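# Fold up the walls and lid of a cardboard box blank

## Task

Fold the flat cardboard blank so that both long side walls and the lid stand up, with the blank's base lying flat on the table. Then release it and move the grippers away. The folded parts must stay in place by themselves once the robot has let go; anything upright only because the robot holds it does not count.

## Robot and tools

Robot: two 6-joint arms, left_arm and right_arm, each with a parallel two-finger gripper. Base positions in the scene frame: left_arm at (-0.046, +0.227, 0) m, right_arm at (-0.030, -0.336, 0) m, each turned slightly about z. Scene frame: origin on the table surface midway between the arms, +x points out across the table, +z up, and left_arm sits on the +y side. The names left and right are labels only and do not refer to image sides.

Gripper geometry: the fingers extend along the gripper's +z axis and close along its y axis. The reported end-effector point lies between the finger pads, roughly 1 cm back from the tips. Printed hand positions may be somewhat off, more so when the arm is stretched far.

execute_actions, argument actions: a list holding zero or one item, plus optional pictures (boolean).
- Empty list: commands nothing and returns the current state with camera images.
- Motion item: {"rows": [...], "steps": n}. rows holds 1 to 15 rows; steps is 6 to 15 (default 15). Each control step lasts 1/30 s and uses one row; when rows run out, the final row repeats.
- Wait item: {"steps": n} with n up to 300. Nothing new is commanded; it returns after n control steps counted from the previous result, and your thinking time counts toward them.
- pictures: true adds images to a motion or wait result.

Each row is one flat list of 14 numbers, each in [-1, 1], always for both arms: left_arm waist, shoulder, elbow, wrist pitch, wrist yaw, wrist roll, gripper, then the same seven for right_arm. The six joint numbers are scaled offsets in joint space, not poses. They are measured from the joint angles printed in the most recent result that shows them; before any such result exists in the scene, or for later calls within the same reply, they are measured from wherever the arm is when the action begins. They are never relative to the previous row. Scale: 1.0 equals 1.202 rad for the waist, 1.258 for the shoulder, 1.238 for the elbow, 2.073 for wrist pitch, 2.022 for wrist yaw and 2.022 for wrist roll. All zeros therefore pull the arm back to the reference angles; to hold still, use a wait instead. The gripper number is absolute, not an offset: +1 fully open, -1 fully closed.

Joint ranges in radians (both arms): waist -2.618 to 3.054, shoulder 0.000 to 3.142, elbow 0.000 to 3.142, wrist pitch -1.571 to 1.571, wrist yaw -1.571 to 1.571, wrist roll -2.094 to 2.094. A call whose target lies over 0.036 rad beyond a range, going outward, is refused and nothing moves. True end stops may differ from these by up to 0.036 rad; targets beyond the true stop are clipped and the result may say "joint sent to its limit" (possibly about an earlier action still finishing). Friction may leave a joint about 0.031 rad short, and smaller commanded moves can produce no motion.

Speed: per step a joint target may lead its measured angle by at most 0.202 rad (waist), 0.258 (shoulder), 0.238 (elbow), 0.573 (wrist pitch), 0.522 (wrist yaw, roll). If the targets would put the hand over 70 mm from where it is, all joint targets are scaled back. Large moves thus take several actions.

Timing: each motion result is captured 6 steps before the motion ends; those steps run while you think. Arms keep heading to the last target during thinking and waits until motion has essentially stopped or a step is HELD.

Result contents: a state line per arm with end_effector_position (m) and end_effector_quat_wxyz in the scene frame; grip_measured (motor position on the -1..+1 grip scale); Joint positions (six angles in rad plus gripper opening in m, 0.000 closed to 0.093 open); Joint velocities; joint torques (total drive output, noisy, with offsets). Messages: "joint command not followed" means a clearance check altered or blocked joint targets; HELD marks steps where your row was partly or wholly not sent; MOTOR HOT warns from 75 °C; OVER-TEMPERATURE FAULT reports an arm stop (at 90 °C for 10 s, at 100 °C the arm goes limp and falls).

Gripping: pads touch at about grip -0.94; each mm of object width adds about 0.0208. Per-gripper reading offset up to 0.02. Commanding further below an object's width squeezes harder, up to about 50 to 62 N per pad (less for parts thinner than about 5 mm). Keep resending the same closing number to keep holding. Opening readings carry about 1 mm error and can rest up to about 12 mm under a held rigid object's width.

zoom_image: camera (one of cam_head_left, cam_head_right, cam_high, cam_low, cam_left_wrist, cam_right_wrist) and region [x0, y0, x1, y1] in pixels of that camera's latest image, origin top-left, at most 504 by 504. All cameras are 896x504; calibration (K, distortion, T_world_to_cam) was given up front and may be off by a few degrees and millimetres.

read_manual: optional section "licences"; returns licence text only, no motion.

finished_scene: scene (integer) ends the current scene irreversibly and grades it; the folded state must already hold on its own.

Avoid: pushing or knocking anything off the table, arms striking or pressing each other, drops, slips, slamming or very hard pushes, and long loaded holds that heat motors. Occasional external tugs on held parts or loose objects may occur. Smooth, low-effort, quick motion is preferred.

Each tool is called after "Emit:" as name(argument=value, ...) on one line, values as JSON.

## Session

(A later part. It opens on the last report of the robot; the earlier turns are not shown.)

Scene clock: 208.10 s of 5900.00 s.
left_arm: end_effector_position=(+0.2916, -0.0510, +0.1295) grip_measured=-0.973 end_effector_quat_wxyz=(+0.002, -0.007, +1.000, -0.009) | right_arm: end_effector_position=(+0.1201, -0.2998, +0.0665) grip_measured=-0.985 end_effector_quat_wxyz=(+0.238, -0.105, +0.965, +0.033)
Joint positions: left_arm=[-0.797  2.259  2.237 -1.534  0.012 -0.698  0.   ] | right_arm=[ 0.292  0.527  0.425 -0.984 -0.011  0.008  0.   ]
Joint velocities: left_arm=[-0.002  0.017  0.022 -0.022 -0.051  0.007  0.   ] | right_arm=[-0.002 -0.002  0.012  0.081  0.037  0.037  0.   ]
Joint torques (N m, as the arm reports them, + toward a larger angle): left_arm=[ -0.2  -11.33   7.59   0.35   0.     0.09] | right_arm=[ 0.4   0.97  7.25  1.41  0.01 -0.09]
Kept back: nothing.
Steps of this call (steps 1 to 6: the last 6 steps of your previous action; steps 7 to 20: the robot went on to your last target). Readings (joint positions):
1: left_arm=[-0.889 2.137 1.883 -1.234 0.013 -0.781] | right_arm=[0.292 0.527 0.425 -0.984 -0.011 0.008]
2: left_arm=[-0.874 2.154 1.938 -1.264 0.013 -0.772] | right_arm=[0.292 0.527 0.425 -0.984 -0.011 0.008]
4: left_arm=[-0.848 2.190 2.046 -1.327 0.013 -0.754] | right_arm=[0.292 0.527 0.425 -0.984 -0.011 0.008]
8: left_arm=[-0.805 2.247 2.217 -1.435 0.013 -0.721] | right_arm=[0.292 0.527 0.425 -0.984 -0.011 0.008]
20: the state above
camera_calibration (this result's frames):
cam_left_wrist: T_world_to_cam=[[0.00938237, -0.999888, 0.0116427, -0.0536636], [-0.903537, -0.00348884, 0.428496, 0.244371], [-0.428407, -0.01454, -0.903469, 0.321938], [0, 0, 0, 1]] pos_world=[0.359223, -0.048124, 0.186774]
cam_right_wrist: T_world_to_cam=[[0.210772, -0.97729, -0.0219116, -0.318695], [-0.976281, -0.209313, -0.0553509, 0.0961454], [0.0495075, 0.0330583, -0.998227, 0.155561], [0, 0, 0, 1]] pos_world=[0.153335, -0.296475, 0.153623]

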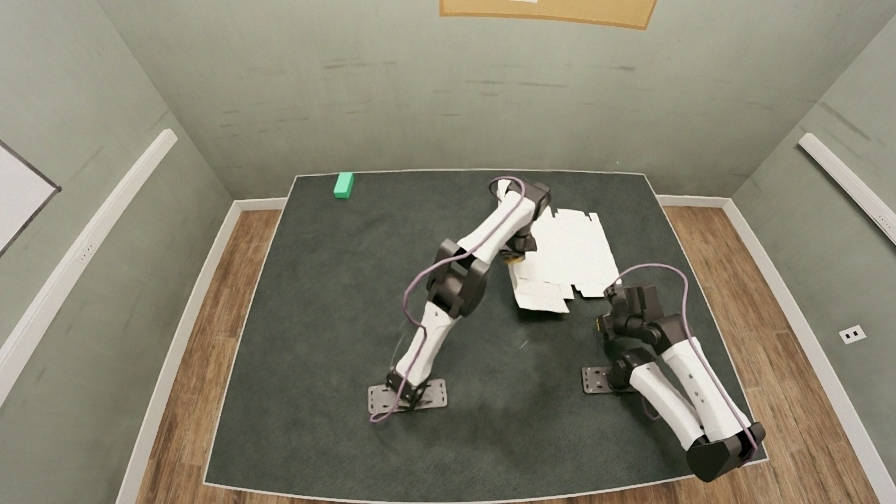

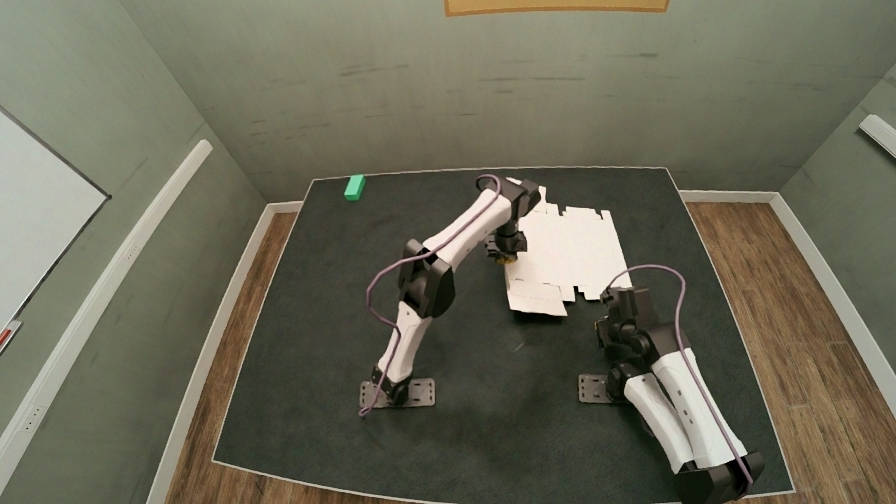

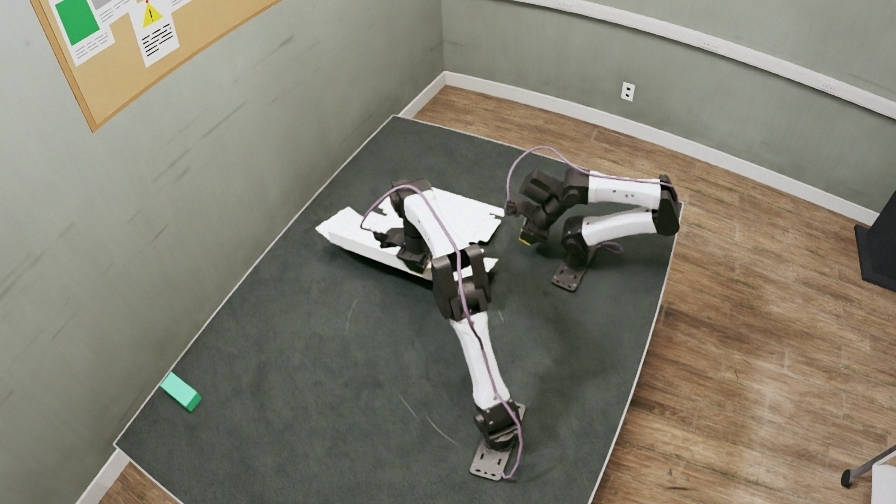

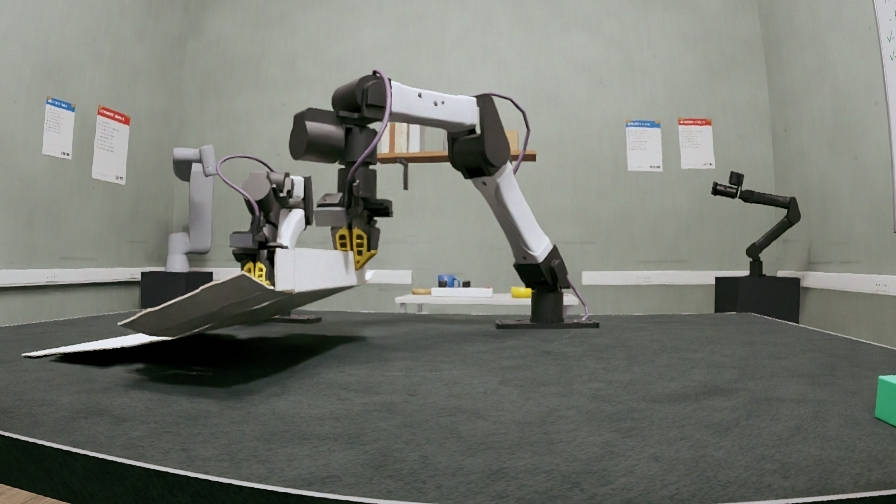

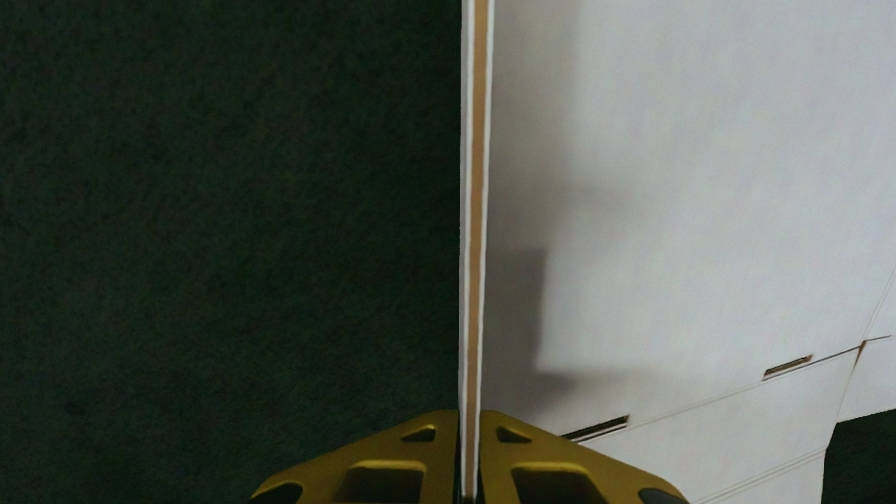

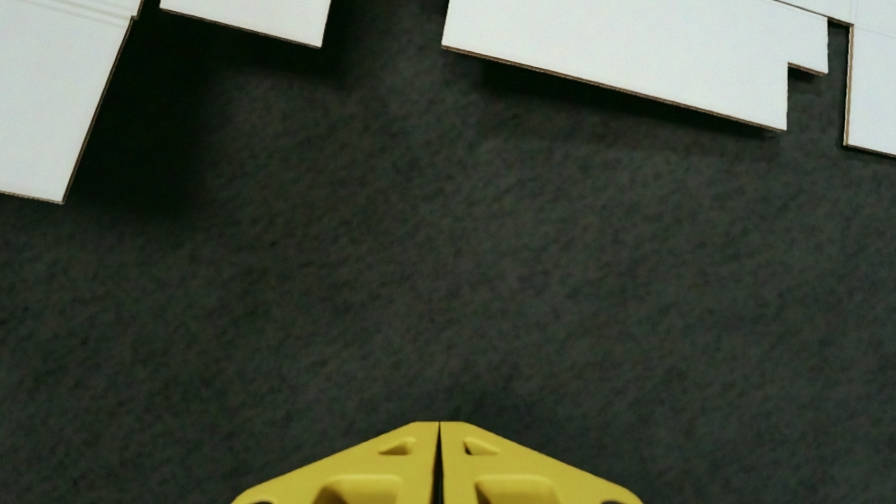

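Emit:
execute_actions(actions=[{"rows": [[0,0.008,0.015,-0.006,0,0,-1,-0.001,0.02,-0.018,0.032,0,0,-1],[0,0.008,0.015,-0.006,0,0,-1,-0.001,0.04,-0.037,0.064,0.001,-0.001,-1],[0,0.008,0.015,-0.006,0,0,-1,-0.002,0.06,-0.055,0.095,0.002,-0.001,-1],[0,0.008,0.015,-0.006,0,0,-1,-0.002,0.08,-0.073,0.127,0.002,-0.002,-1],[0,0.008,0.015,-0.006,0,0,-1,-0.003,0.10,-0.092,0.159,0.003,-0.002,-1],[0,0.008,0.015,-0.006,0,0,-1,-0.004,0.12,-0.110,0.191,0.003,-0.002,-1],[0,0.008,0.015,-0.006,0,0,-1,-0.004,0.14,-0.128,0.223,0.004,-0.003,-1],[0,0.008,0.015,-0.006,0,0,-1,-0.005,0.16,-0.147,0.254,0.004,-0.003,-1],[0,0.008,0.015,-0.006,0,0,-1,-0.005,0.18,-0.165,0.286,0.005,-0.004,-1],[0,0.008,0.015,-0.006,0,0,-1,-0.006,0.1956,-0.1834,0.318,0.005,-0.004,-1]], "steps": 15}])

Emit:
execute_actions(actions=[{"steps": 10}])

Scene clock: 210.03 s of 5900.00 s.
left_arm: end_effector_position=(+0.2906, -0.0502, +0.1295) grip_measured=-0.973 end_effector_quat_wxyz=(-0.000, -0.006, +1.000, -0.007) | right_arm: end_effector_position=(+0.1502, -0.2929, +0.0276) grip_measured=-0.985 end_effector_quat_wxyz=(+0.253, -0.105, +0.961, +0.035)
Joint positions: left_arm=[-0.797  2.259  2.237 -1.539  0.012 -0.697  0.   ] | right_arm=[ 0.292  0.697  0.279 -0.637 -0.011  0.008  0.   ]
Joint velocities: left_arm=[-0.002  0.007 -0.002  0.022  0.007  0.051  0.   ] | right_arm=[-0.007  0.769 -0.686  1.619 -0.007  0.022  0.   ]
Joint torques (N m, as the arm reports them, + toward a larger angle): left_arm=[  0.11 -11.34   7.28   0.33   0.01  -0.05] | right_arm=[-0.05  0.93  6.1   1.51  0.1  -0.18]
Steps of this call (steps 1 to 30: the robot went on to your last target; steps 31 to 49: nothing new was sent; steps 50 to 58: the first 9 steps of this action). Readings (joint positions):
50: left_arm=[-0.797 2.259 2.237 -1.539 0.012 -0.697] | right_arm=[0.292 0.527 0.425 -0.980 -0.011 0.008]
51: left_arm=[-0.797 2.259 2.237 -1.539 0.012 -0.697] | right_arm=[0.292 0.532 0.421 -0.962 -0.011 0.008]
53: left_arm=[-0.797 2.259 2.237 -1.539 0.012 -0.697] | right_arm=[0.292 0.564 0.397 -0.890 -0.011 0.008]
57: left_arm=[-0.797 2.259 2.237 -1.539 0.012 -0.697] | right_arm=[0.292 0.670 0.304 -0.692 -0.011 0.008]
58: the state above

Scene clock: 210.37 s of 5900.00 s.
left_arm: end_effector_position=(+0.2906, -0.0502, +0.1295) grip_measured=-0.973 end_effector_quat_wxyz=(-0.000, -0.006, +1.000, -0.007) | right_arm: end_effector_position=(+0.1799, -0.2862, +0.0261) grip_measured=-0.985 end_effector_quat_wxyz=(+0.317, -0.103, +0.942, +0.042)
Joint positions: left_arm=[-0.797  2.259  2.237 -1.539  0.012 -0.697  0.   ] | right_arm=[ 0.292  0.76   0.212 -0.372 -0.011  0.008  0.   ]
Joint velocities: left_arm=[ 0.017  0.012 -0.002 -0.022 -0.066  0.007  0.   ] | right_arm=[-0.007 -0.007  0.022  0.227 -0.022  0.037  0.   ]
Joint torques (N m, as the arm reports them, + toward a larger angle): left_arm=[  0.13 -11.35   7.2    0.33   0.    -0.06] | right_arm=[-0.19  0.63  6.24  1.82  0.1  -0.18]
Kept back: nothing.
Steps of this call (steps 1 to 6: the last 6 steps of your previous action; steps 7 to 10: the robot went on to your last target). Readings (joint positions):
1: left_arm=[-0.797 2.259 2.237 -1.539 0.012 -0.697] | right_arm=[0.292 0.721 0.255 -0.581 -0.011 0.008]
2: left_arm=[-0.797 2.259 2.237 -1.539 0.012 -0.697] | right_arm=[0.292 0.741 0.235 -0.534 -0.011 0.008]
4: left_arm=[-0.797 2.259 2.237 -1.539 0.012 -0.697] | right_arm=[0.292 0.758 0.214 -0.474 -0.011 0.008]
8: left_arm=[-0.797 2.259 2.237 -1.539 0.012 -0.697] | right_arm=[0.292 0.760 0.212 -0.394 -0.011 0.008]
10: the state above

Emit:
execute_actions(actions=[{"rows": [[0,0.008,0.015,-0.004,0,0,-1,0,0.041,-0.004,0.039,0,0,-1],[0,0.008,0.015,-0.004,0,0,-1,-0.001,0.082,-0.007,0.078,0.001,0,-1],[0,0.008,0.015,-0.004,0,0,-1,-0.001,0.124,-0.011,0.117,0.001,-0.001,-1],[0,0.008,0.015,-0.004,0,0,-1,-0.002,0.165,-0.015,0.156,0.001,-0.001,-1],[0,0.008,0.015,-0.004,0,0,-1,-0.002,0.206,-0.018,0.196,0.002,-0.001,-1],[0,0.008,0.015,-0.004,0,0,-1,-0.002,0.247,-0.022,0.235,0.002,-0.002,-1],[0,0.008,0.015,-0.004,0,0,-1,-0.003,0.288,-0.026,0.274,0.002,-0.002,-1],[0,0.008,0.015,-0.004,0,0,-1,-0.003,0.330,-0.029,0.313,0.003,-0.002,-1],[0,0.008,0.015,-0.004,0,0,-1,-0.004,0.371,-0.033,0.352,0.003,-0.002,-1],[0,0.008,0.015,-0.004,0,0,-1,-0.004,0.412,-0.037,0.391,0.003,-0.003,-1],[0,0.008,0.015,-0.004,0,0,-1,-0.004,0.453,-0.040,0.430,0.004,-0.003,-1],[0,0.008,0.015,-0.004,0,0,-1,-0.005,0.494,-0.044,0.469,0.004,-0.003,-1],[0,0.008,0.015,-0.004,0,0,-1,-0.005,0.536,-0.048,0.508,0.004,-0.003,-1],[0,0.008,0.015,-0.004,0,0,-1,-0.006,0.577,-0.051,0.547,0.005,-0.004,-1],[0,0.008,0.015,-0.004,0,0,-1,-0.006,0.618,-0.055,0.5866,0.005,-0.004,-1]], "steps": 15}])

Emit:
execute_actions(actions=[{"steps": 15}], pictures=true)

Scene clock: 211.43 s of 5900.00 s.
left_arm: end_effector_position=(+0.2920, -0.0493, +0.1295) grip_measured=-0.973 end_effector_quat_wxyz=(+0.002, -0.013, +1.000, -0.006) | right_arm: end_effector_position=(+0.2144, -0.2784, +0.0078) grip_measured=-0.985 end_effector_quat_wxyz=(+0.329, -0.103, +0.938, +0.043)
Joint positions: left_arm=[-0.796  2.259  2.237 -1.538  0.006 -0.71   0.   ] | right_arm=[ 0.292  1.086  0.208 -0.018 -0.011  0.008  0.   ]
Joint velocities: left_arm=[ 0.017 -0.022  0.007 -0.007 -0.066 -0.037  0.   ] | right_arm=[-0.002 -0.081  0.022  0.081  0.037 -0.066  0.   ]
Joint torques (N m, as the arm reports them, + toward a larger angle): left_arm=[ -0.01 -11.31   7.19   0.27   0.08   0.23] | right_arm=[ 0.08  9.95  3.72  5.55  0.06 -0.15]
Steps of this call (steps 1 to 23: the robot went on to your last target; steps 24 to 32: the first 9 steps of this action). Readings (joint positions):
24: left_arm=[-0.797 2.259 2.237 -1.539 0.012 -0.697] | right_arm=[0.292 0.765 0.212 -0.336 -0.011 0.008]
25: left_arm=[-0.797 2.259 2.237 -1.539 0.012 -0.697] | right_arm=[0.292 0.784 0.212 -0.318 -0.011 0.008]
27: left_arm=[-0.797 2.259 2.237 -1.539 0.012 -0.697] | right_arm=[0.292 0.866 0.212 -0.244 -0.011 0.008]
31: left_arm=[-0.797 2.259 2.237 -1.538 0.007 -0.706] | right_arm=[0.292 1.075 0.208 -0.024 -0.011 0.008]
32: the state above

Scene clock: 211.93 s of 5900.00 s.
left_arm: end_effector_position=(+0.2921, -0.0492, +0.1295) grip_measured=-0.973 end_effector_quat_wxyz=(+0.003, -0.015, +1.000, -0.006) | right_arm: end_effector_position=(+0.2149, -0.2782, +0.0066) grip_measured=-0.986 end_effector_quat_wxyz=(+0.328, -0.103, +0.938, +0.043)
Joint positions: left_arm=[-0.796  2.259  2.237 -1.538  0.005 -0.713  0.   ] | right_arm=[ 0.292  1.098  0.208 -0.008 -0.011  0.008  0.   ]
Joint velocities: left_arm=[ 0.012 -0.007 -0.007 -0.007  0.022  0.037  0.   ] | right_arm=[-0.007 -0.002  0.012 -0.066 -0.007 -0.007  0.   ]
Joint torques (N m, as the arm reports them, + toward a larger angle): left_arm=[ -0.01 -11.35   7.27   0.31   0.04   0.12] | right_arm=[-0.16 19.77  1.5   7.61  0.11 -0.18]
Kept back: nothing.
Steps of this call (steps 1 to 6: the last 6 steps of your previous action; steps 7 to 15: the robot went on to your last target). Readings (joint positions):
1: left_arm=[-0.796 2.259 2.237 -1.538 0.006 -0.711] | right_arm=[0.292 1.088 0.208 -0.013 -0.011 0.008]
2: left_arm=[-0.796 2.259 2.237 -1.538 0.005 -0.712] | right_arm=[0.292 1.095 0.208 -0.010 -0.011 0.008]
4: left_arm=[-0.796 2.259 2.237 -1.538 0.005 -0.713] | right_arm=[0.292 1.098 0.208 -0.008 -0.011 0.008]
8: left_arm=[-0.796 2.259 2.237 -1.538 0.005 -0.713] | right_arm=[0.292 1.098 0.208 -0.008 -0.011 0.008]
15: the state above
camera_calibration (this result's frames):
cam_left_wrist: T_world_to_cam=[[0.025468, -0.999664, 0.00477856, -0.0556381], [-0.903991, -0.0209893, 0.427037, 0.244334], [-0.426793, -0.0151956, -0.904222, 0.321773], [0, 0, 0, 1]] pos_world=[0.359623, -0.0456014, 0.18688]
cam_right_wrist: T_world_to_cam=[[0.215207, -0.976278, -0.0238227, -0.319567], [-0.948719, -0.203224, -0.242143, 0.186963], [0.231557, 0.074712, -0.969948, 0.0625935], [0, 0, 0, 1]] pos_world=[0.231654, -0.278667, 0.0983712]

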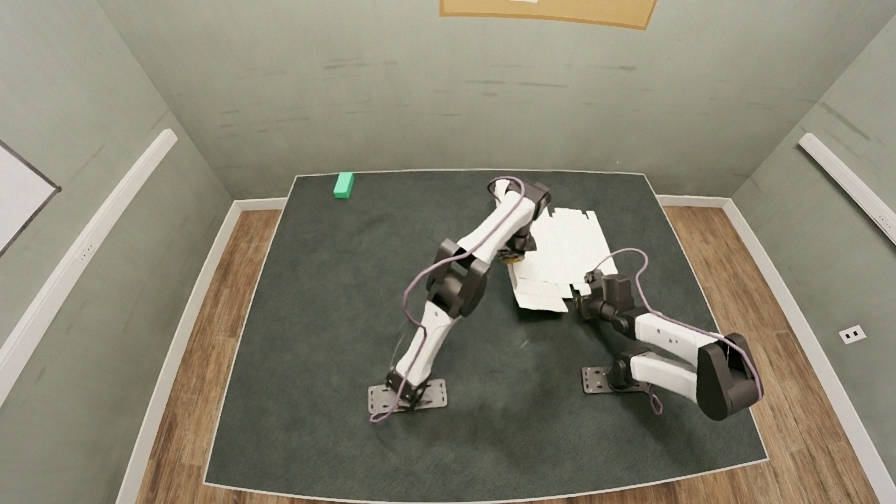

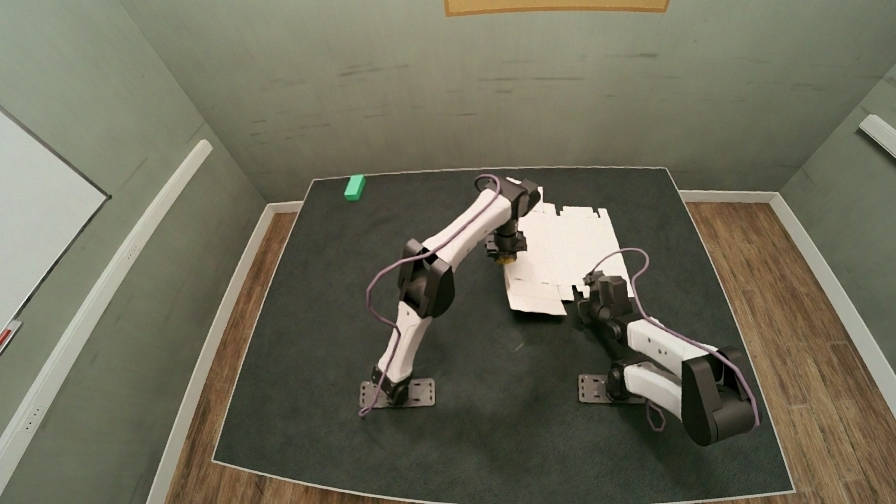

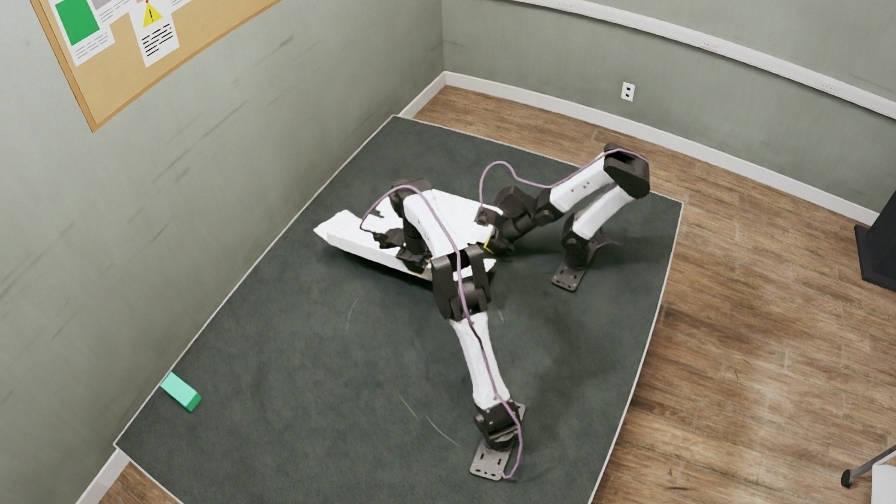

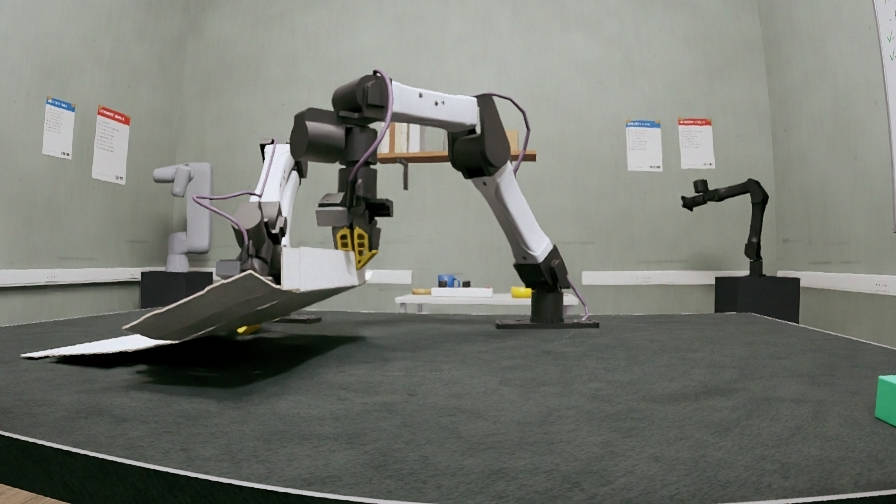

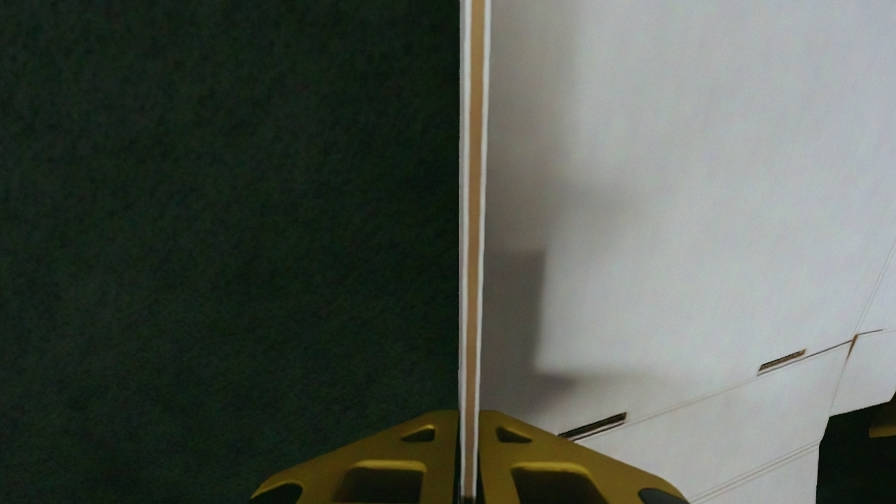

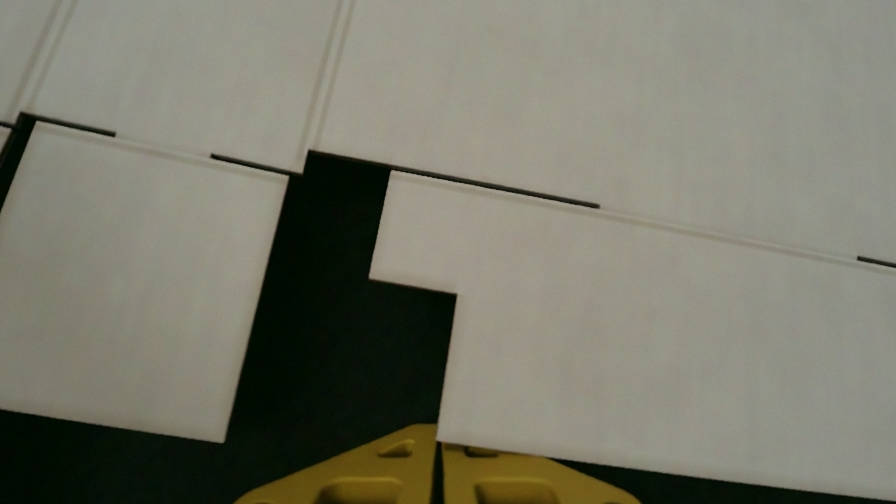

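Emit:
execute_actions(actions=[{"rows": [[0,0.008,0.015,-0.004,0,0,-1,-0.006,-0.01,0,0.04,0.005,-0.004,-1],[0,0.008,0.015,-0.004,0,0,-1,-0.006,-0.01,0,0.07,0.005,-0.004,-1],[0,0.008,0.015,-0.004,0,0,-1,-0.006,0.0,0,0.09,0.005,-0.004,-1],[0,0.008,0.015,-0.004,0,0,-1,-0.006,0.015,0,0.105,0.005,-0.004,-1],[0,0.008,0.015,-0.004,0,0,-1,-0.006,0.03,0,0.12,0.005,-0.004,-1],[0,0.008,0.015,-0.004,0,0,-1,-0.006,0.045,0,0.13,0.005,-0.004,-1],[0,0.008,0.015,-0.004,0,0,-1,-0.006,0.06,0,0.14,0.005,-0.004,-1],[0,0.008,0.015,-0.004,0,0,-1,-0.006,0.075,0,0.15,0.005,-0.004,-1],[0,0.008,0.015,-0.004,0,0,-1,-0.006,0.09,0,0.16,0.005,-0.004,-1],[0,0.008,0.015,-0.004,0,0,-1,-0.006,0.105,0,0.17,0.005,-0.004,-1],[0,0.008,0.015,-0.004,0,0,-1,-0.006,0.12,0,0.18,0.005,-0.004,-1],[0,0.008,0.015,-0.004,0,0,-1,-0.006,0.13,0,0.185,0.005,-0.004,-1],[0,0.008,0.015,-0.004,0,0,-1,-0.006,0.14,0,0.19,0.005,-0.004,-1]], "steps": 15}])

Emit:
execute_actions(actions=[{"steps": 12}], pictures=true)

Scene clock: 213.50 s of 5900.00 s.
left_arm: end_effector_position=(+0.2969, -0.0447, +0.1295) grip_measured=-0.973 end_effector_quat_wxyz=(+0.011, -0.035, +0.999, +0.001) | right_arm: end_effector_position=(+0.2432, -0.2721, +0.0225) grip_measured=-0.986 end_effector_quat_wxyz=(+0.386, -0.101, +0.915, +0.049)
Joint positions: left_arm=[-0.789  2.259  2.237 -1.534 -0.016 -0.747  0.   ] | right_arm=[ 0.292  1.165  0.213  0.181 -0.009  0.008  0.   ]
Joint velocities: left_arm=[ 0.017  0.002  0.012  0.051 -0.007 -0.139  0.   ] | right_arm=[-0.002  0.569  0.002  0.623 -0.022  0.037  0.   ]
Joint torques (N m, as the arm reports them, + toward a larger angle): left_arm=[ -0.55 -11.36   7.19   0.18   0.3    0.44] | right_arm=[-0.16 -1.85  6.06  2.37  0.09 -0.18]
Steps of this call (steps 1 to 15: the robot went on to your last target; steps 16 to 38: nothing new was sent; steps 39 to 47: the first 9 steps of this action). Readings (joint positions):
39: left_arm=[-0.796 2.259 2.237 -1.538 0.005 -0.714] | right_arm=[0.292 1.068 0.213 -0.035 -0.011 0.008]
40: left_arm=[-0.796 2.259 2.237 -1.538 0.002 -0.718] | right_arm=[0.292 1.063 0.213 -0.014 -0.010 0.008]
42: left_arm=[-0.794 2.259 2.237 -1.538 -0.005 -0.728] | right_arm=[0.292 1.077 0.213 0.046 -0.009 0.008]
46: left_arm=[-0.790 2.259 2.237 -1.535 -0.015 -0.744] | right_arm=[0.292 1.145 0.213 0.158 -0.009 0.008]
47: the state above

Scene clock: 213.90 s of 5900.00 s.
left_arm: end_effector_position=(+0.3007, -0.0447, +0.1296) grip_measured=-0.973 end_effector_quat_wxyz=(+0.019, -0.044, +0.999, +0.001) | right_arm: end_effector_position=(+0.2578, -0.2689, +0.0224) grip_measured=-0.986 end_effector_quat_wxyz=(+0.408, -0.100, +0.906, +0.052)
Joint positions: left_arm=[-0.788  2.259  2.237 -1.522 -0.028 -0.762  0.   ] | right_arm=[ 0.292  1.261  0.213  0.325 -0.009  0.008  0.   ]
Joint velocities: left_arm=[ 0.012 -0.012  0.002 -0.051 -0.037 -0.051  0.   ] | right_arm=[-0.007 -0.002  0.007  0.198  0.022 -0.037  0.   ]
Joint torques (N m, as the arm reports them, + toward a larger angle): left_arm=[ -0.63 -11.32   7.24   0.18   0.37   0.5 ] | right_arm=[-0.15 -2.33  5.77  2.45  0.08 -0.18]
Kept back: nothing.
Steps of this call (steps 1 to 6: the last 6 steps of your previous action; steps 7 to 12: the robot went on to your last target). Readings (joint positions):
1: left_arm=[-0.789 2.259 2.237 -1.532 -0.018 -0.750] | right_arm=[0.292 1.184 0.213 0.204 -0.009 0.008]
2: left_arm=[-0.789 2.259 2.237 -1.530 -0.020 -0.752] | right_arm=[0.292 1.203 0.213 0.226 -0.009 0.008]
4: left_arm=[-0.789 2.259 2.237 -1.526 -0.023 -0.757] | right_arm=[0.292 1.237 0.213 0.264 -0.009 0.008]
8: left_arm=[-0.788 2.259 2.237 -1.522 -0.027 -0.761] | right_arm=[0.292 1.261 0.213 0.303 -0.009 0.008]
12: the state above
camera_calibration (this result's frames):
cam_left_wrist: T_world_to_cam=[[0.0828826, -0.996529, -0.00779987, -0.0668788], [-0.914665, -0.0791764, 0.396383, 0.256709], [-0.395625, -0.025719, -0.918052, 0.317576], [0, 0, 0, 1]] pos_world=[0.365987, -0.0381536, 0.189275]
cam_right_wrist: T_world_to_cam=[[0.217669, -0.975751, -0.0230086, -0.319818], [-0.893457, -0.189711, -0.407118, 0.226436], [0.392881, 0.109174, -0.913086, 0.0337682], [0, 0, 0, 1]] pos_world=[0.258659, -0.272792, 0.115661]

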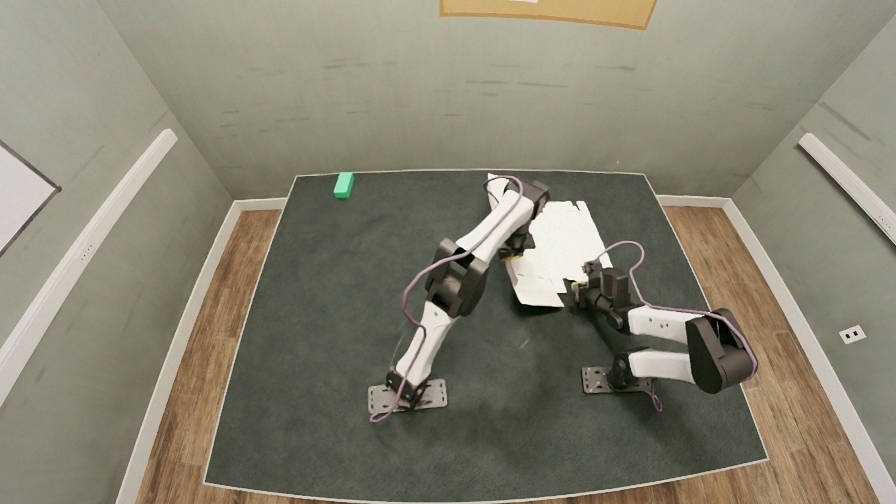

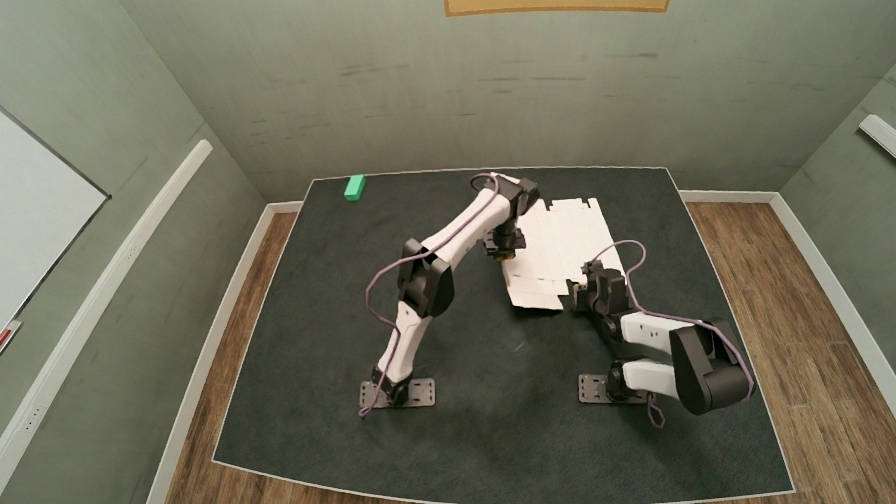

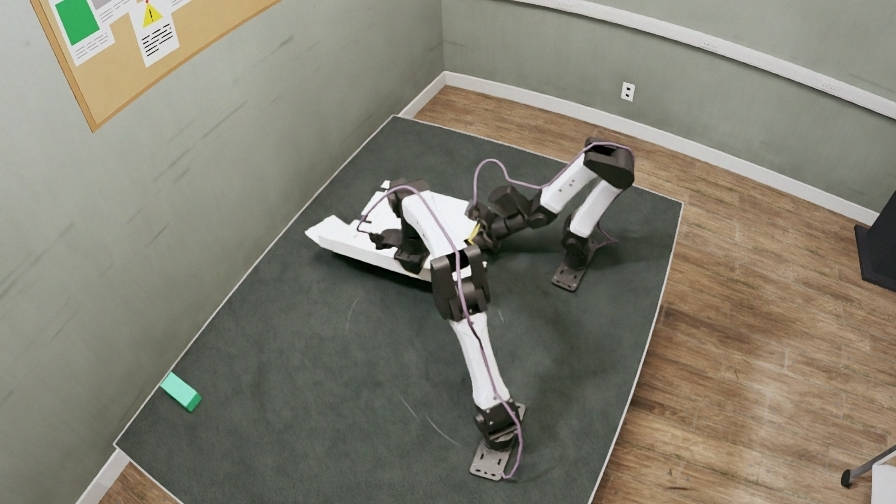

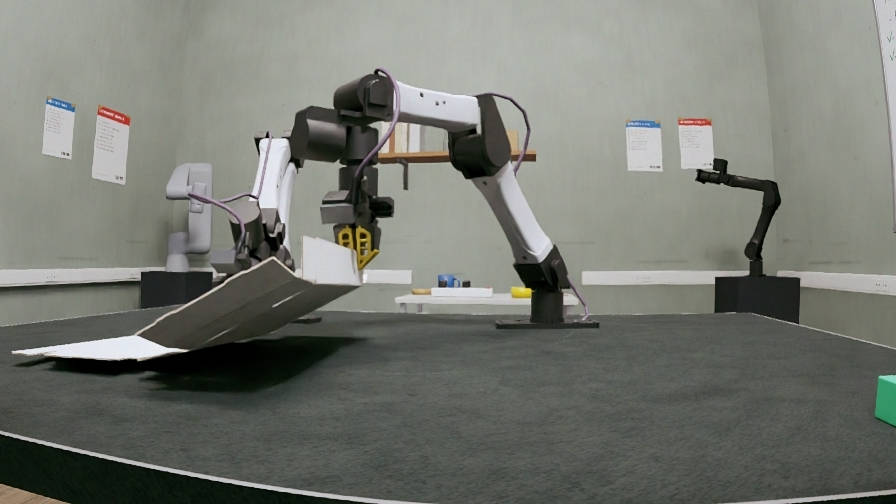

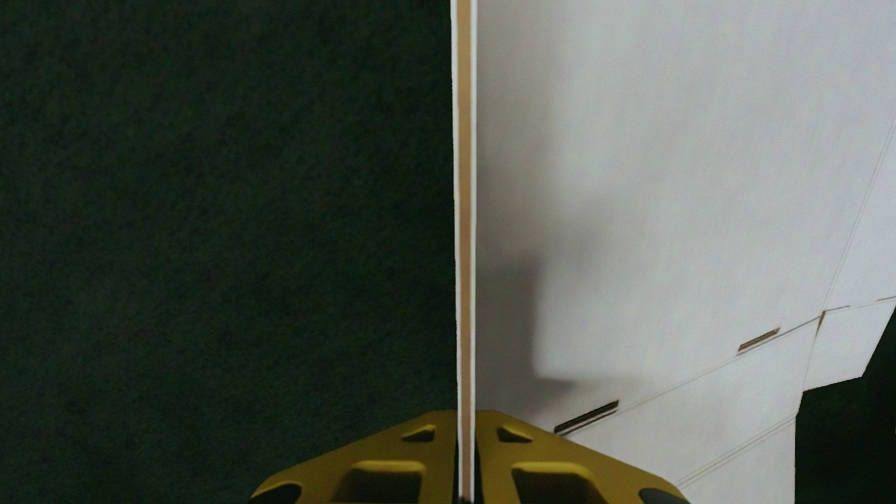

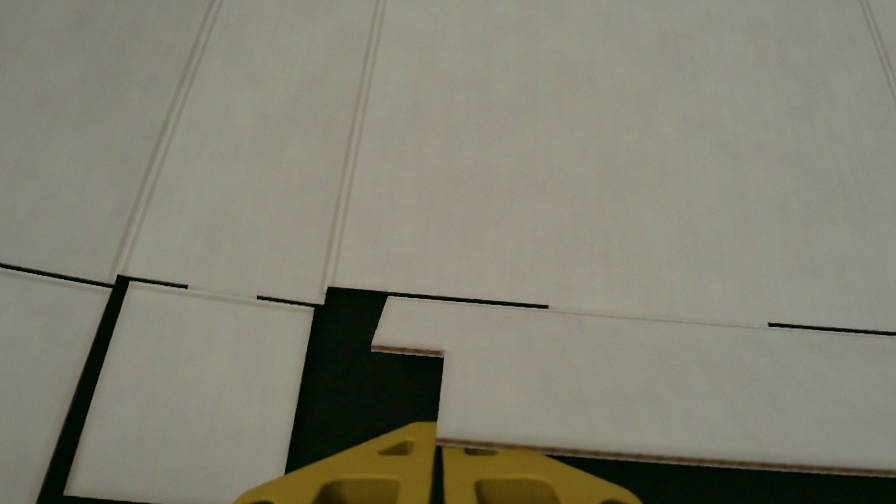

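Emit:
execute_actions(actions=[{"rows": [[0,0.001,-0.018,0.011,0,0,-1,0,0.004,0,0.01,0,0,-1],[0,0.002,-0.037,0.021,0,0,-1,0,0.004,0,0.012,0,0,-1],[0,0.003,-0.055,0.032,0,0,-1,0,0.004,0,0.014,0,0,-1],[0,0.004,-0.073,0.043,0,0,-1,0,0.004,0,0.016,0,0,-1],[0,0.005,-0.092,0.054,0,0,-1,0,0.004,0,0.018,0,0,-1],[0,0.006,-0.110,0.064,0,0,-1,0,0.004,0,0.020,0,0,-1],[0,0.007,-0.128,0.075,0,0,-1,0,0.004,0,0.022,0,0,-1],[0,0.009,-0.146,0.086,0,0,-1,0,0.004,0,0.024,0,0,-1],[0,0.010,-0.165,0.096,0,0,-1,0,0.004,0,0.026,0,0,-1],[0,0.011,-0.183,0.107,0,0,-1,0,0.004,0,0.028,0,0,-1],[0,0.012,-0.201,0.118,0,0,-1,0,0.004,0,0.030,0,0,-1],[0,0.013,-0.220,0.128,0,0,-1,0,0.004,0,0.030,0,0,-1],[0,0.014,-0.238,0.139,0,0,-1,0,0.004,0,0.030,0,0,-1],[0,0.015,-0.256,0.150,0,0,-1,0,0.004,0,0.030,0,0,-1],[0,0.016,-0.2746,0.1606,0,0,-1,0,0.004,0,0.030,0,0,-1]], "steps": 15}])

Emit:
execute_actions(actions=[{"steps": 15}], pictures=true)

Scene clock: 215.60 s of 5900.00 s.
left_arm: end_effector_position=(+0.3010, -0.0377, +0.0925) grip_measured=-0.973 end_effector_quat_wxyz=(+0.011, -0.057, +0.998, +0.022) | right_arm: end_effector_position=(+0.2589, -0.2691, +0.0235) grip_measured=-0.986 end_effector_quat_wxyz=(+0.411, -0.099, +0.905, +0.050)
Joint positions: left_arm=[-0.783  2.259  2.088 -1.411 -0.047 -0.785  0.   ] | right_arm=[ 0.292  1.261  0.213  0.331 -0.006  0.008  0.   ]
Joint velocities: left_arm=[-0.002 -0.022 -0.657  0.505  0.007 -0.037  0.   ] | right_arm=[-0.017 -0.012  0.002 -0.007  0.022  0.037  0.   ]
Joint torques (N m, as the arm reports them, + toward a larger angle): left_arm=[ -0.24 -11.43   4.71   0.48   0.15   0.26] | right_arm=[ 0.4  -3.    6.18  2.49 -0.01 -0.09]
Steps of this call (steps 1 to 30: the robot went on to your last target; steps 31 to 42: nothing new was sent; steps 43 to 51: the first 9 steps of this action). Readings (joint positions):
43: left_arm=[-0.787 2.259 2.237 -1.519 -0.032 -0.769] | right_arm=[0.292 1.261 0.213 0.336 -0.007 0.008]
44: left_arm=[-0.787 2.259 2.232 -1.512 -0.036 -0.772] | right_arm=[0.292 1.261 0.213 0.334 -0.007 0.008]
46: left_arm=[-0.785 2.259 2.206 -1.491 -0.044 -0.777] | right_arm=[0.292 1.261 0.213 0.331 -0.006 0.008]
50: left_arm=[-0.783 2.259 2.111 -1.429 -0.047 -0.783] | right_arm=[0.292 1.261 0.213 0.331 -0.006 0.008]
51: the state above

Scene clock: 216.10 s of 5900.00 s.
left_arm: end_effector_position=(+0.3043, -0.0366, +0.0419) grip_measured=-0.973 end_effector_quat_wxyz=(+0.013, -0.066, +0.997, +0.023) | right_arm: end_effector_position=(+0.2609, -0.2690, +0.0259) grip_measured=-0.986 end_effector_quat_wxyz=(+0.417, -0.098, +0.902, +0.050)
Joint positions: left_arm=[-0.778  2.275  1.912 -1.22  -0.053 -0.797  0.   ] | right_arm=[ 0.292  1.261  0.213  0.344 -0.004  0.008  0.   ]
Joint velocities: left_arm=[-0.002 -0.007 -0.022  0.11   0.037  0.007  0.   ] | right_arm=[-0.002 -0.007 -0.002 -0.081 -0.037  0.051  0.   ]
Joint torques (N m, as the arm reports them, + toward a larger angle): left_arm=[ -0.72 -11.93   4.61   0.57   0.24   0.33] | right_arm=[ 0.45 -3.01  6.19  2.43 -0.04 -0.09]
Kept back: nothing.
Steps of this call (steps 1 to 6: the last 6 steps of your previous action; steps 7 to 15: the robot went on to your last target). Readings (joint positions):
1: left_arm=[-0.783 2.259 2.065 -1.393 -0.048 -0.786] | right_arm=[0.292 1.261 0.213 0.331 -0.005 0.008]
2: left_arm=[-0.782 2.259 2.043 -1.373 -0.049 -0.788] | right_arm=[0.292 1.261 0.213 0.333 -0.005 0.008]
4: left_arm=[-0.781 2.259 1.998 -1.333 -0.051 -0.791] | right_arm=[0.292 1.261 0.213 0.336 -0.005 0.008]
8: left_arm=[-0.779 2.265 1.925 -1.261 -0.053 -0.797] | right_arm=[0.292 1.261 0.213 0.340 -0.004 0.008]
15: the state above
camera_calibration (this result's frames):
cam_left_wrist: T_world_to_cam=[[0.127382, -0.990513, -0.0515456, -0.0712598], [-0.904324, -0.137329, 0.404152, 0.289811], [-0.407397, -0.00486771, -0.913238, 0.242829], [0, 0, 0, 1]] pos_world=[0.370088, -0.0296023, 0.10096]
cam_right_wrist: T_world_to_cam=[[0.214414, -0.976541, -0.0198638, -0.320008], [-0.886286, -0.185969, -0.424161, 0.230128], [0.410517, 0.108551, -0.905369, 0.030734], [0, 0, 0, 1]] pos_world=[0.259956, -0.27304, 0.11908]

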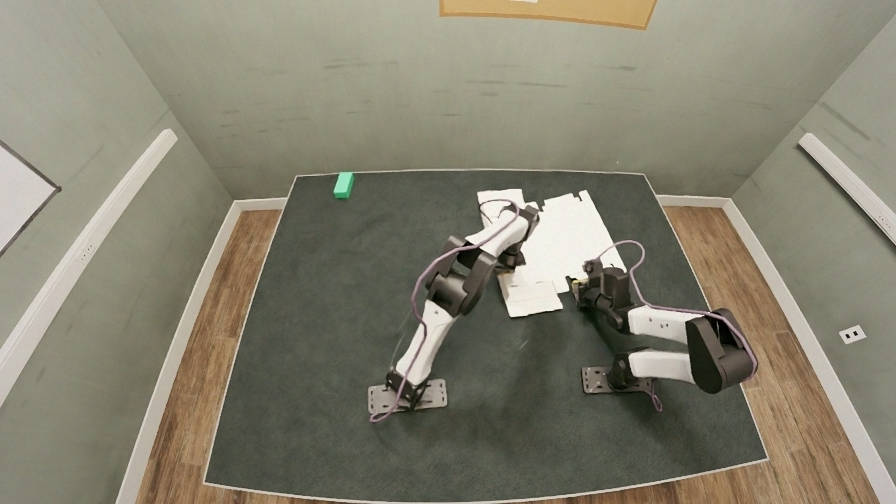

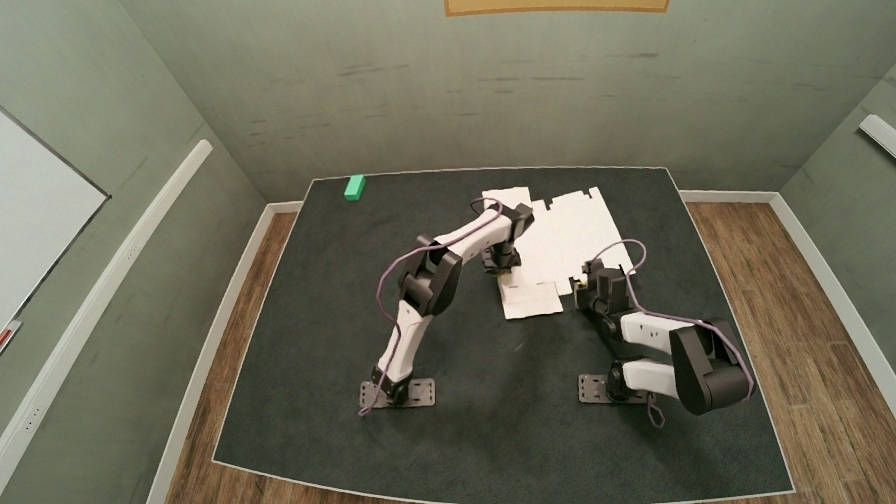

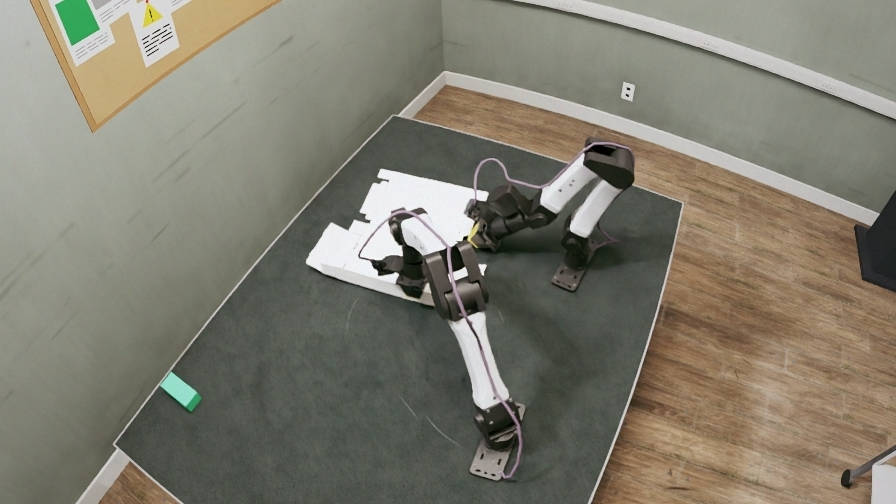

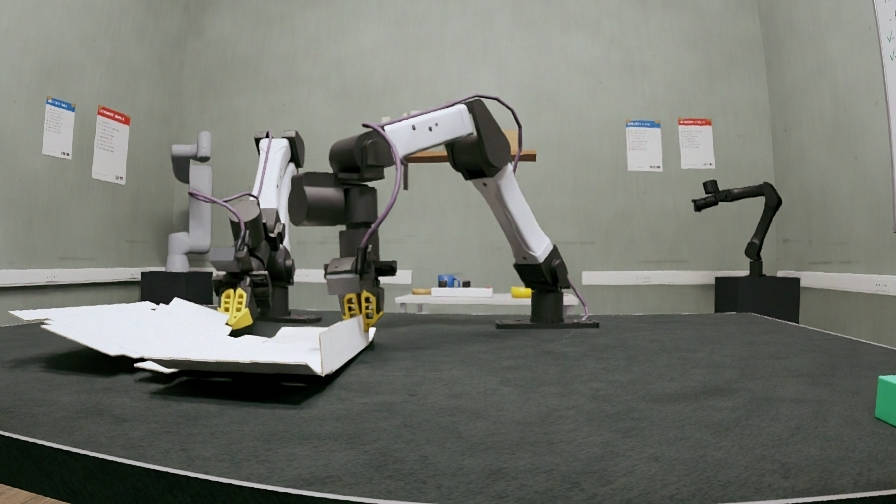

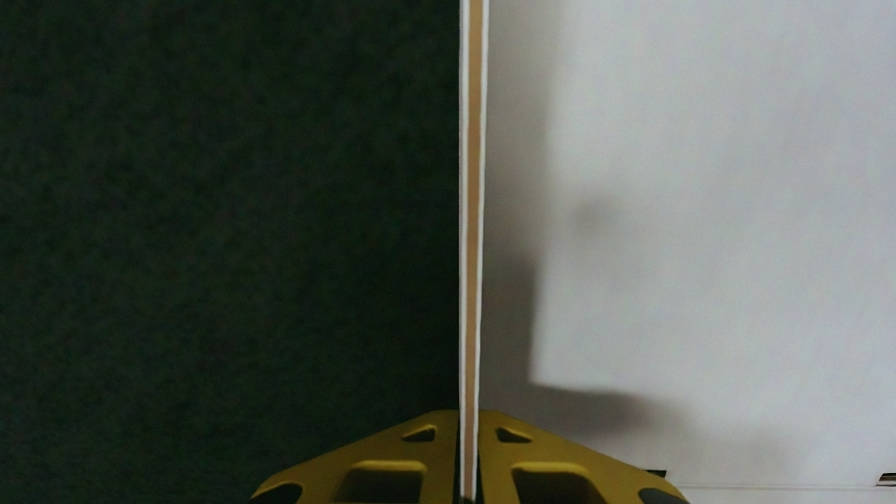

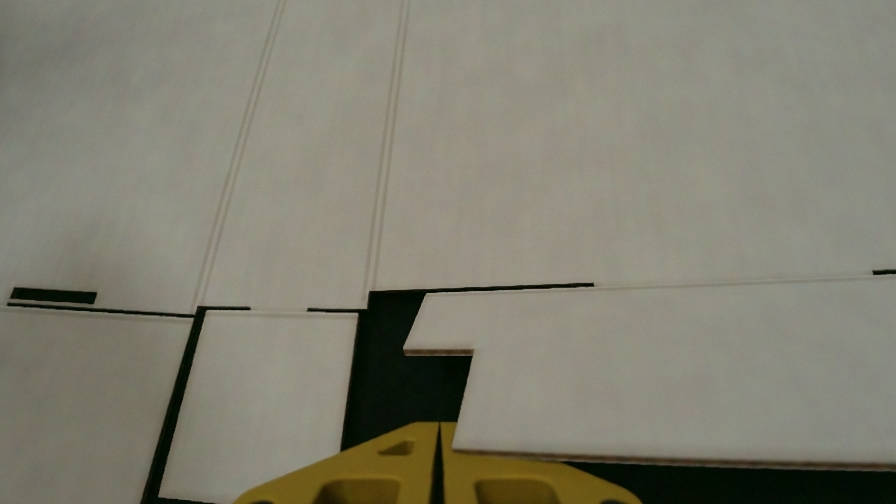

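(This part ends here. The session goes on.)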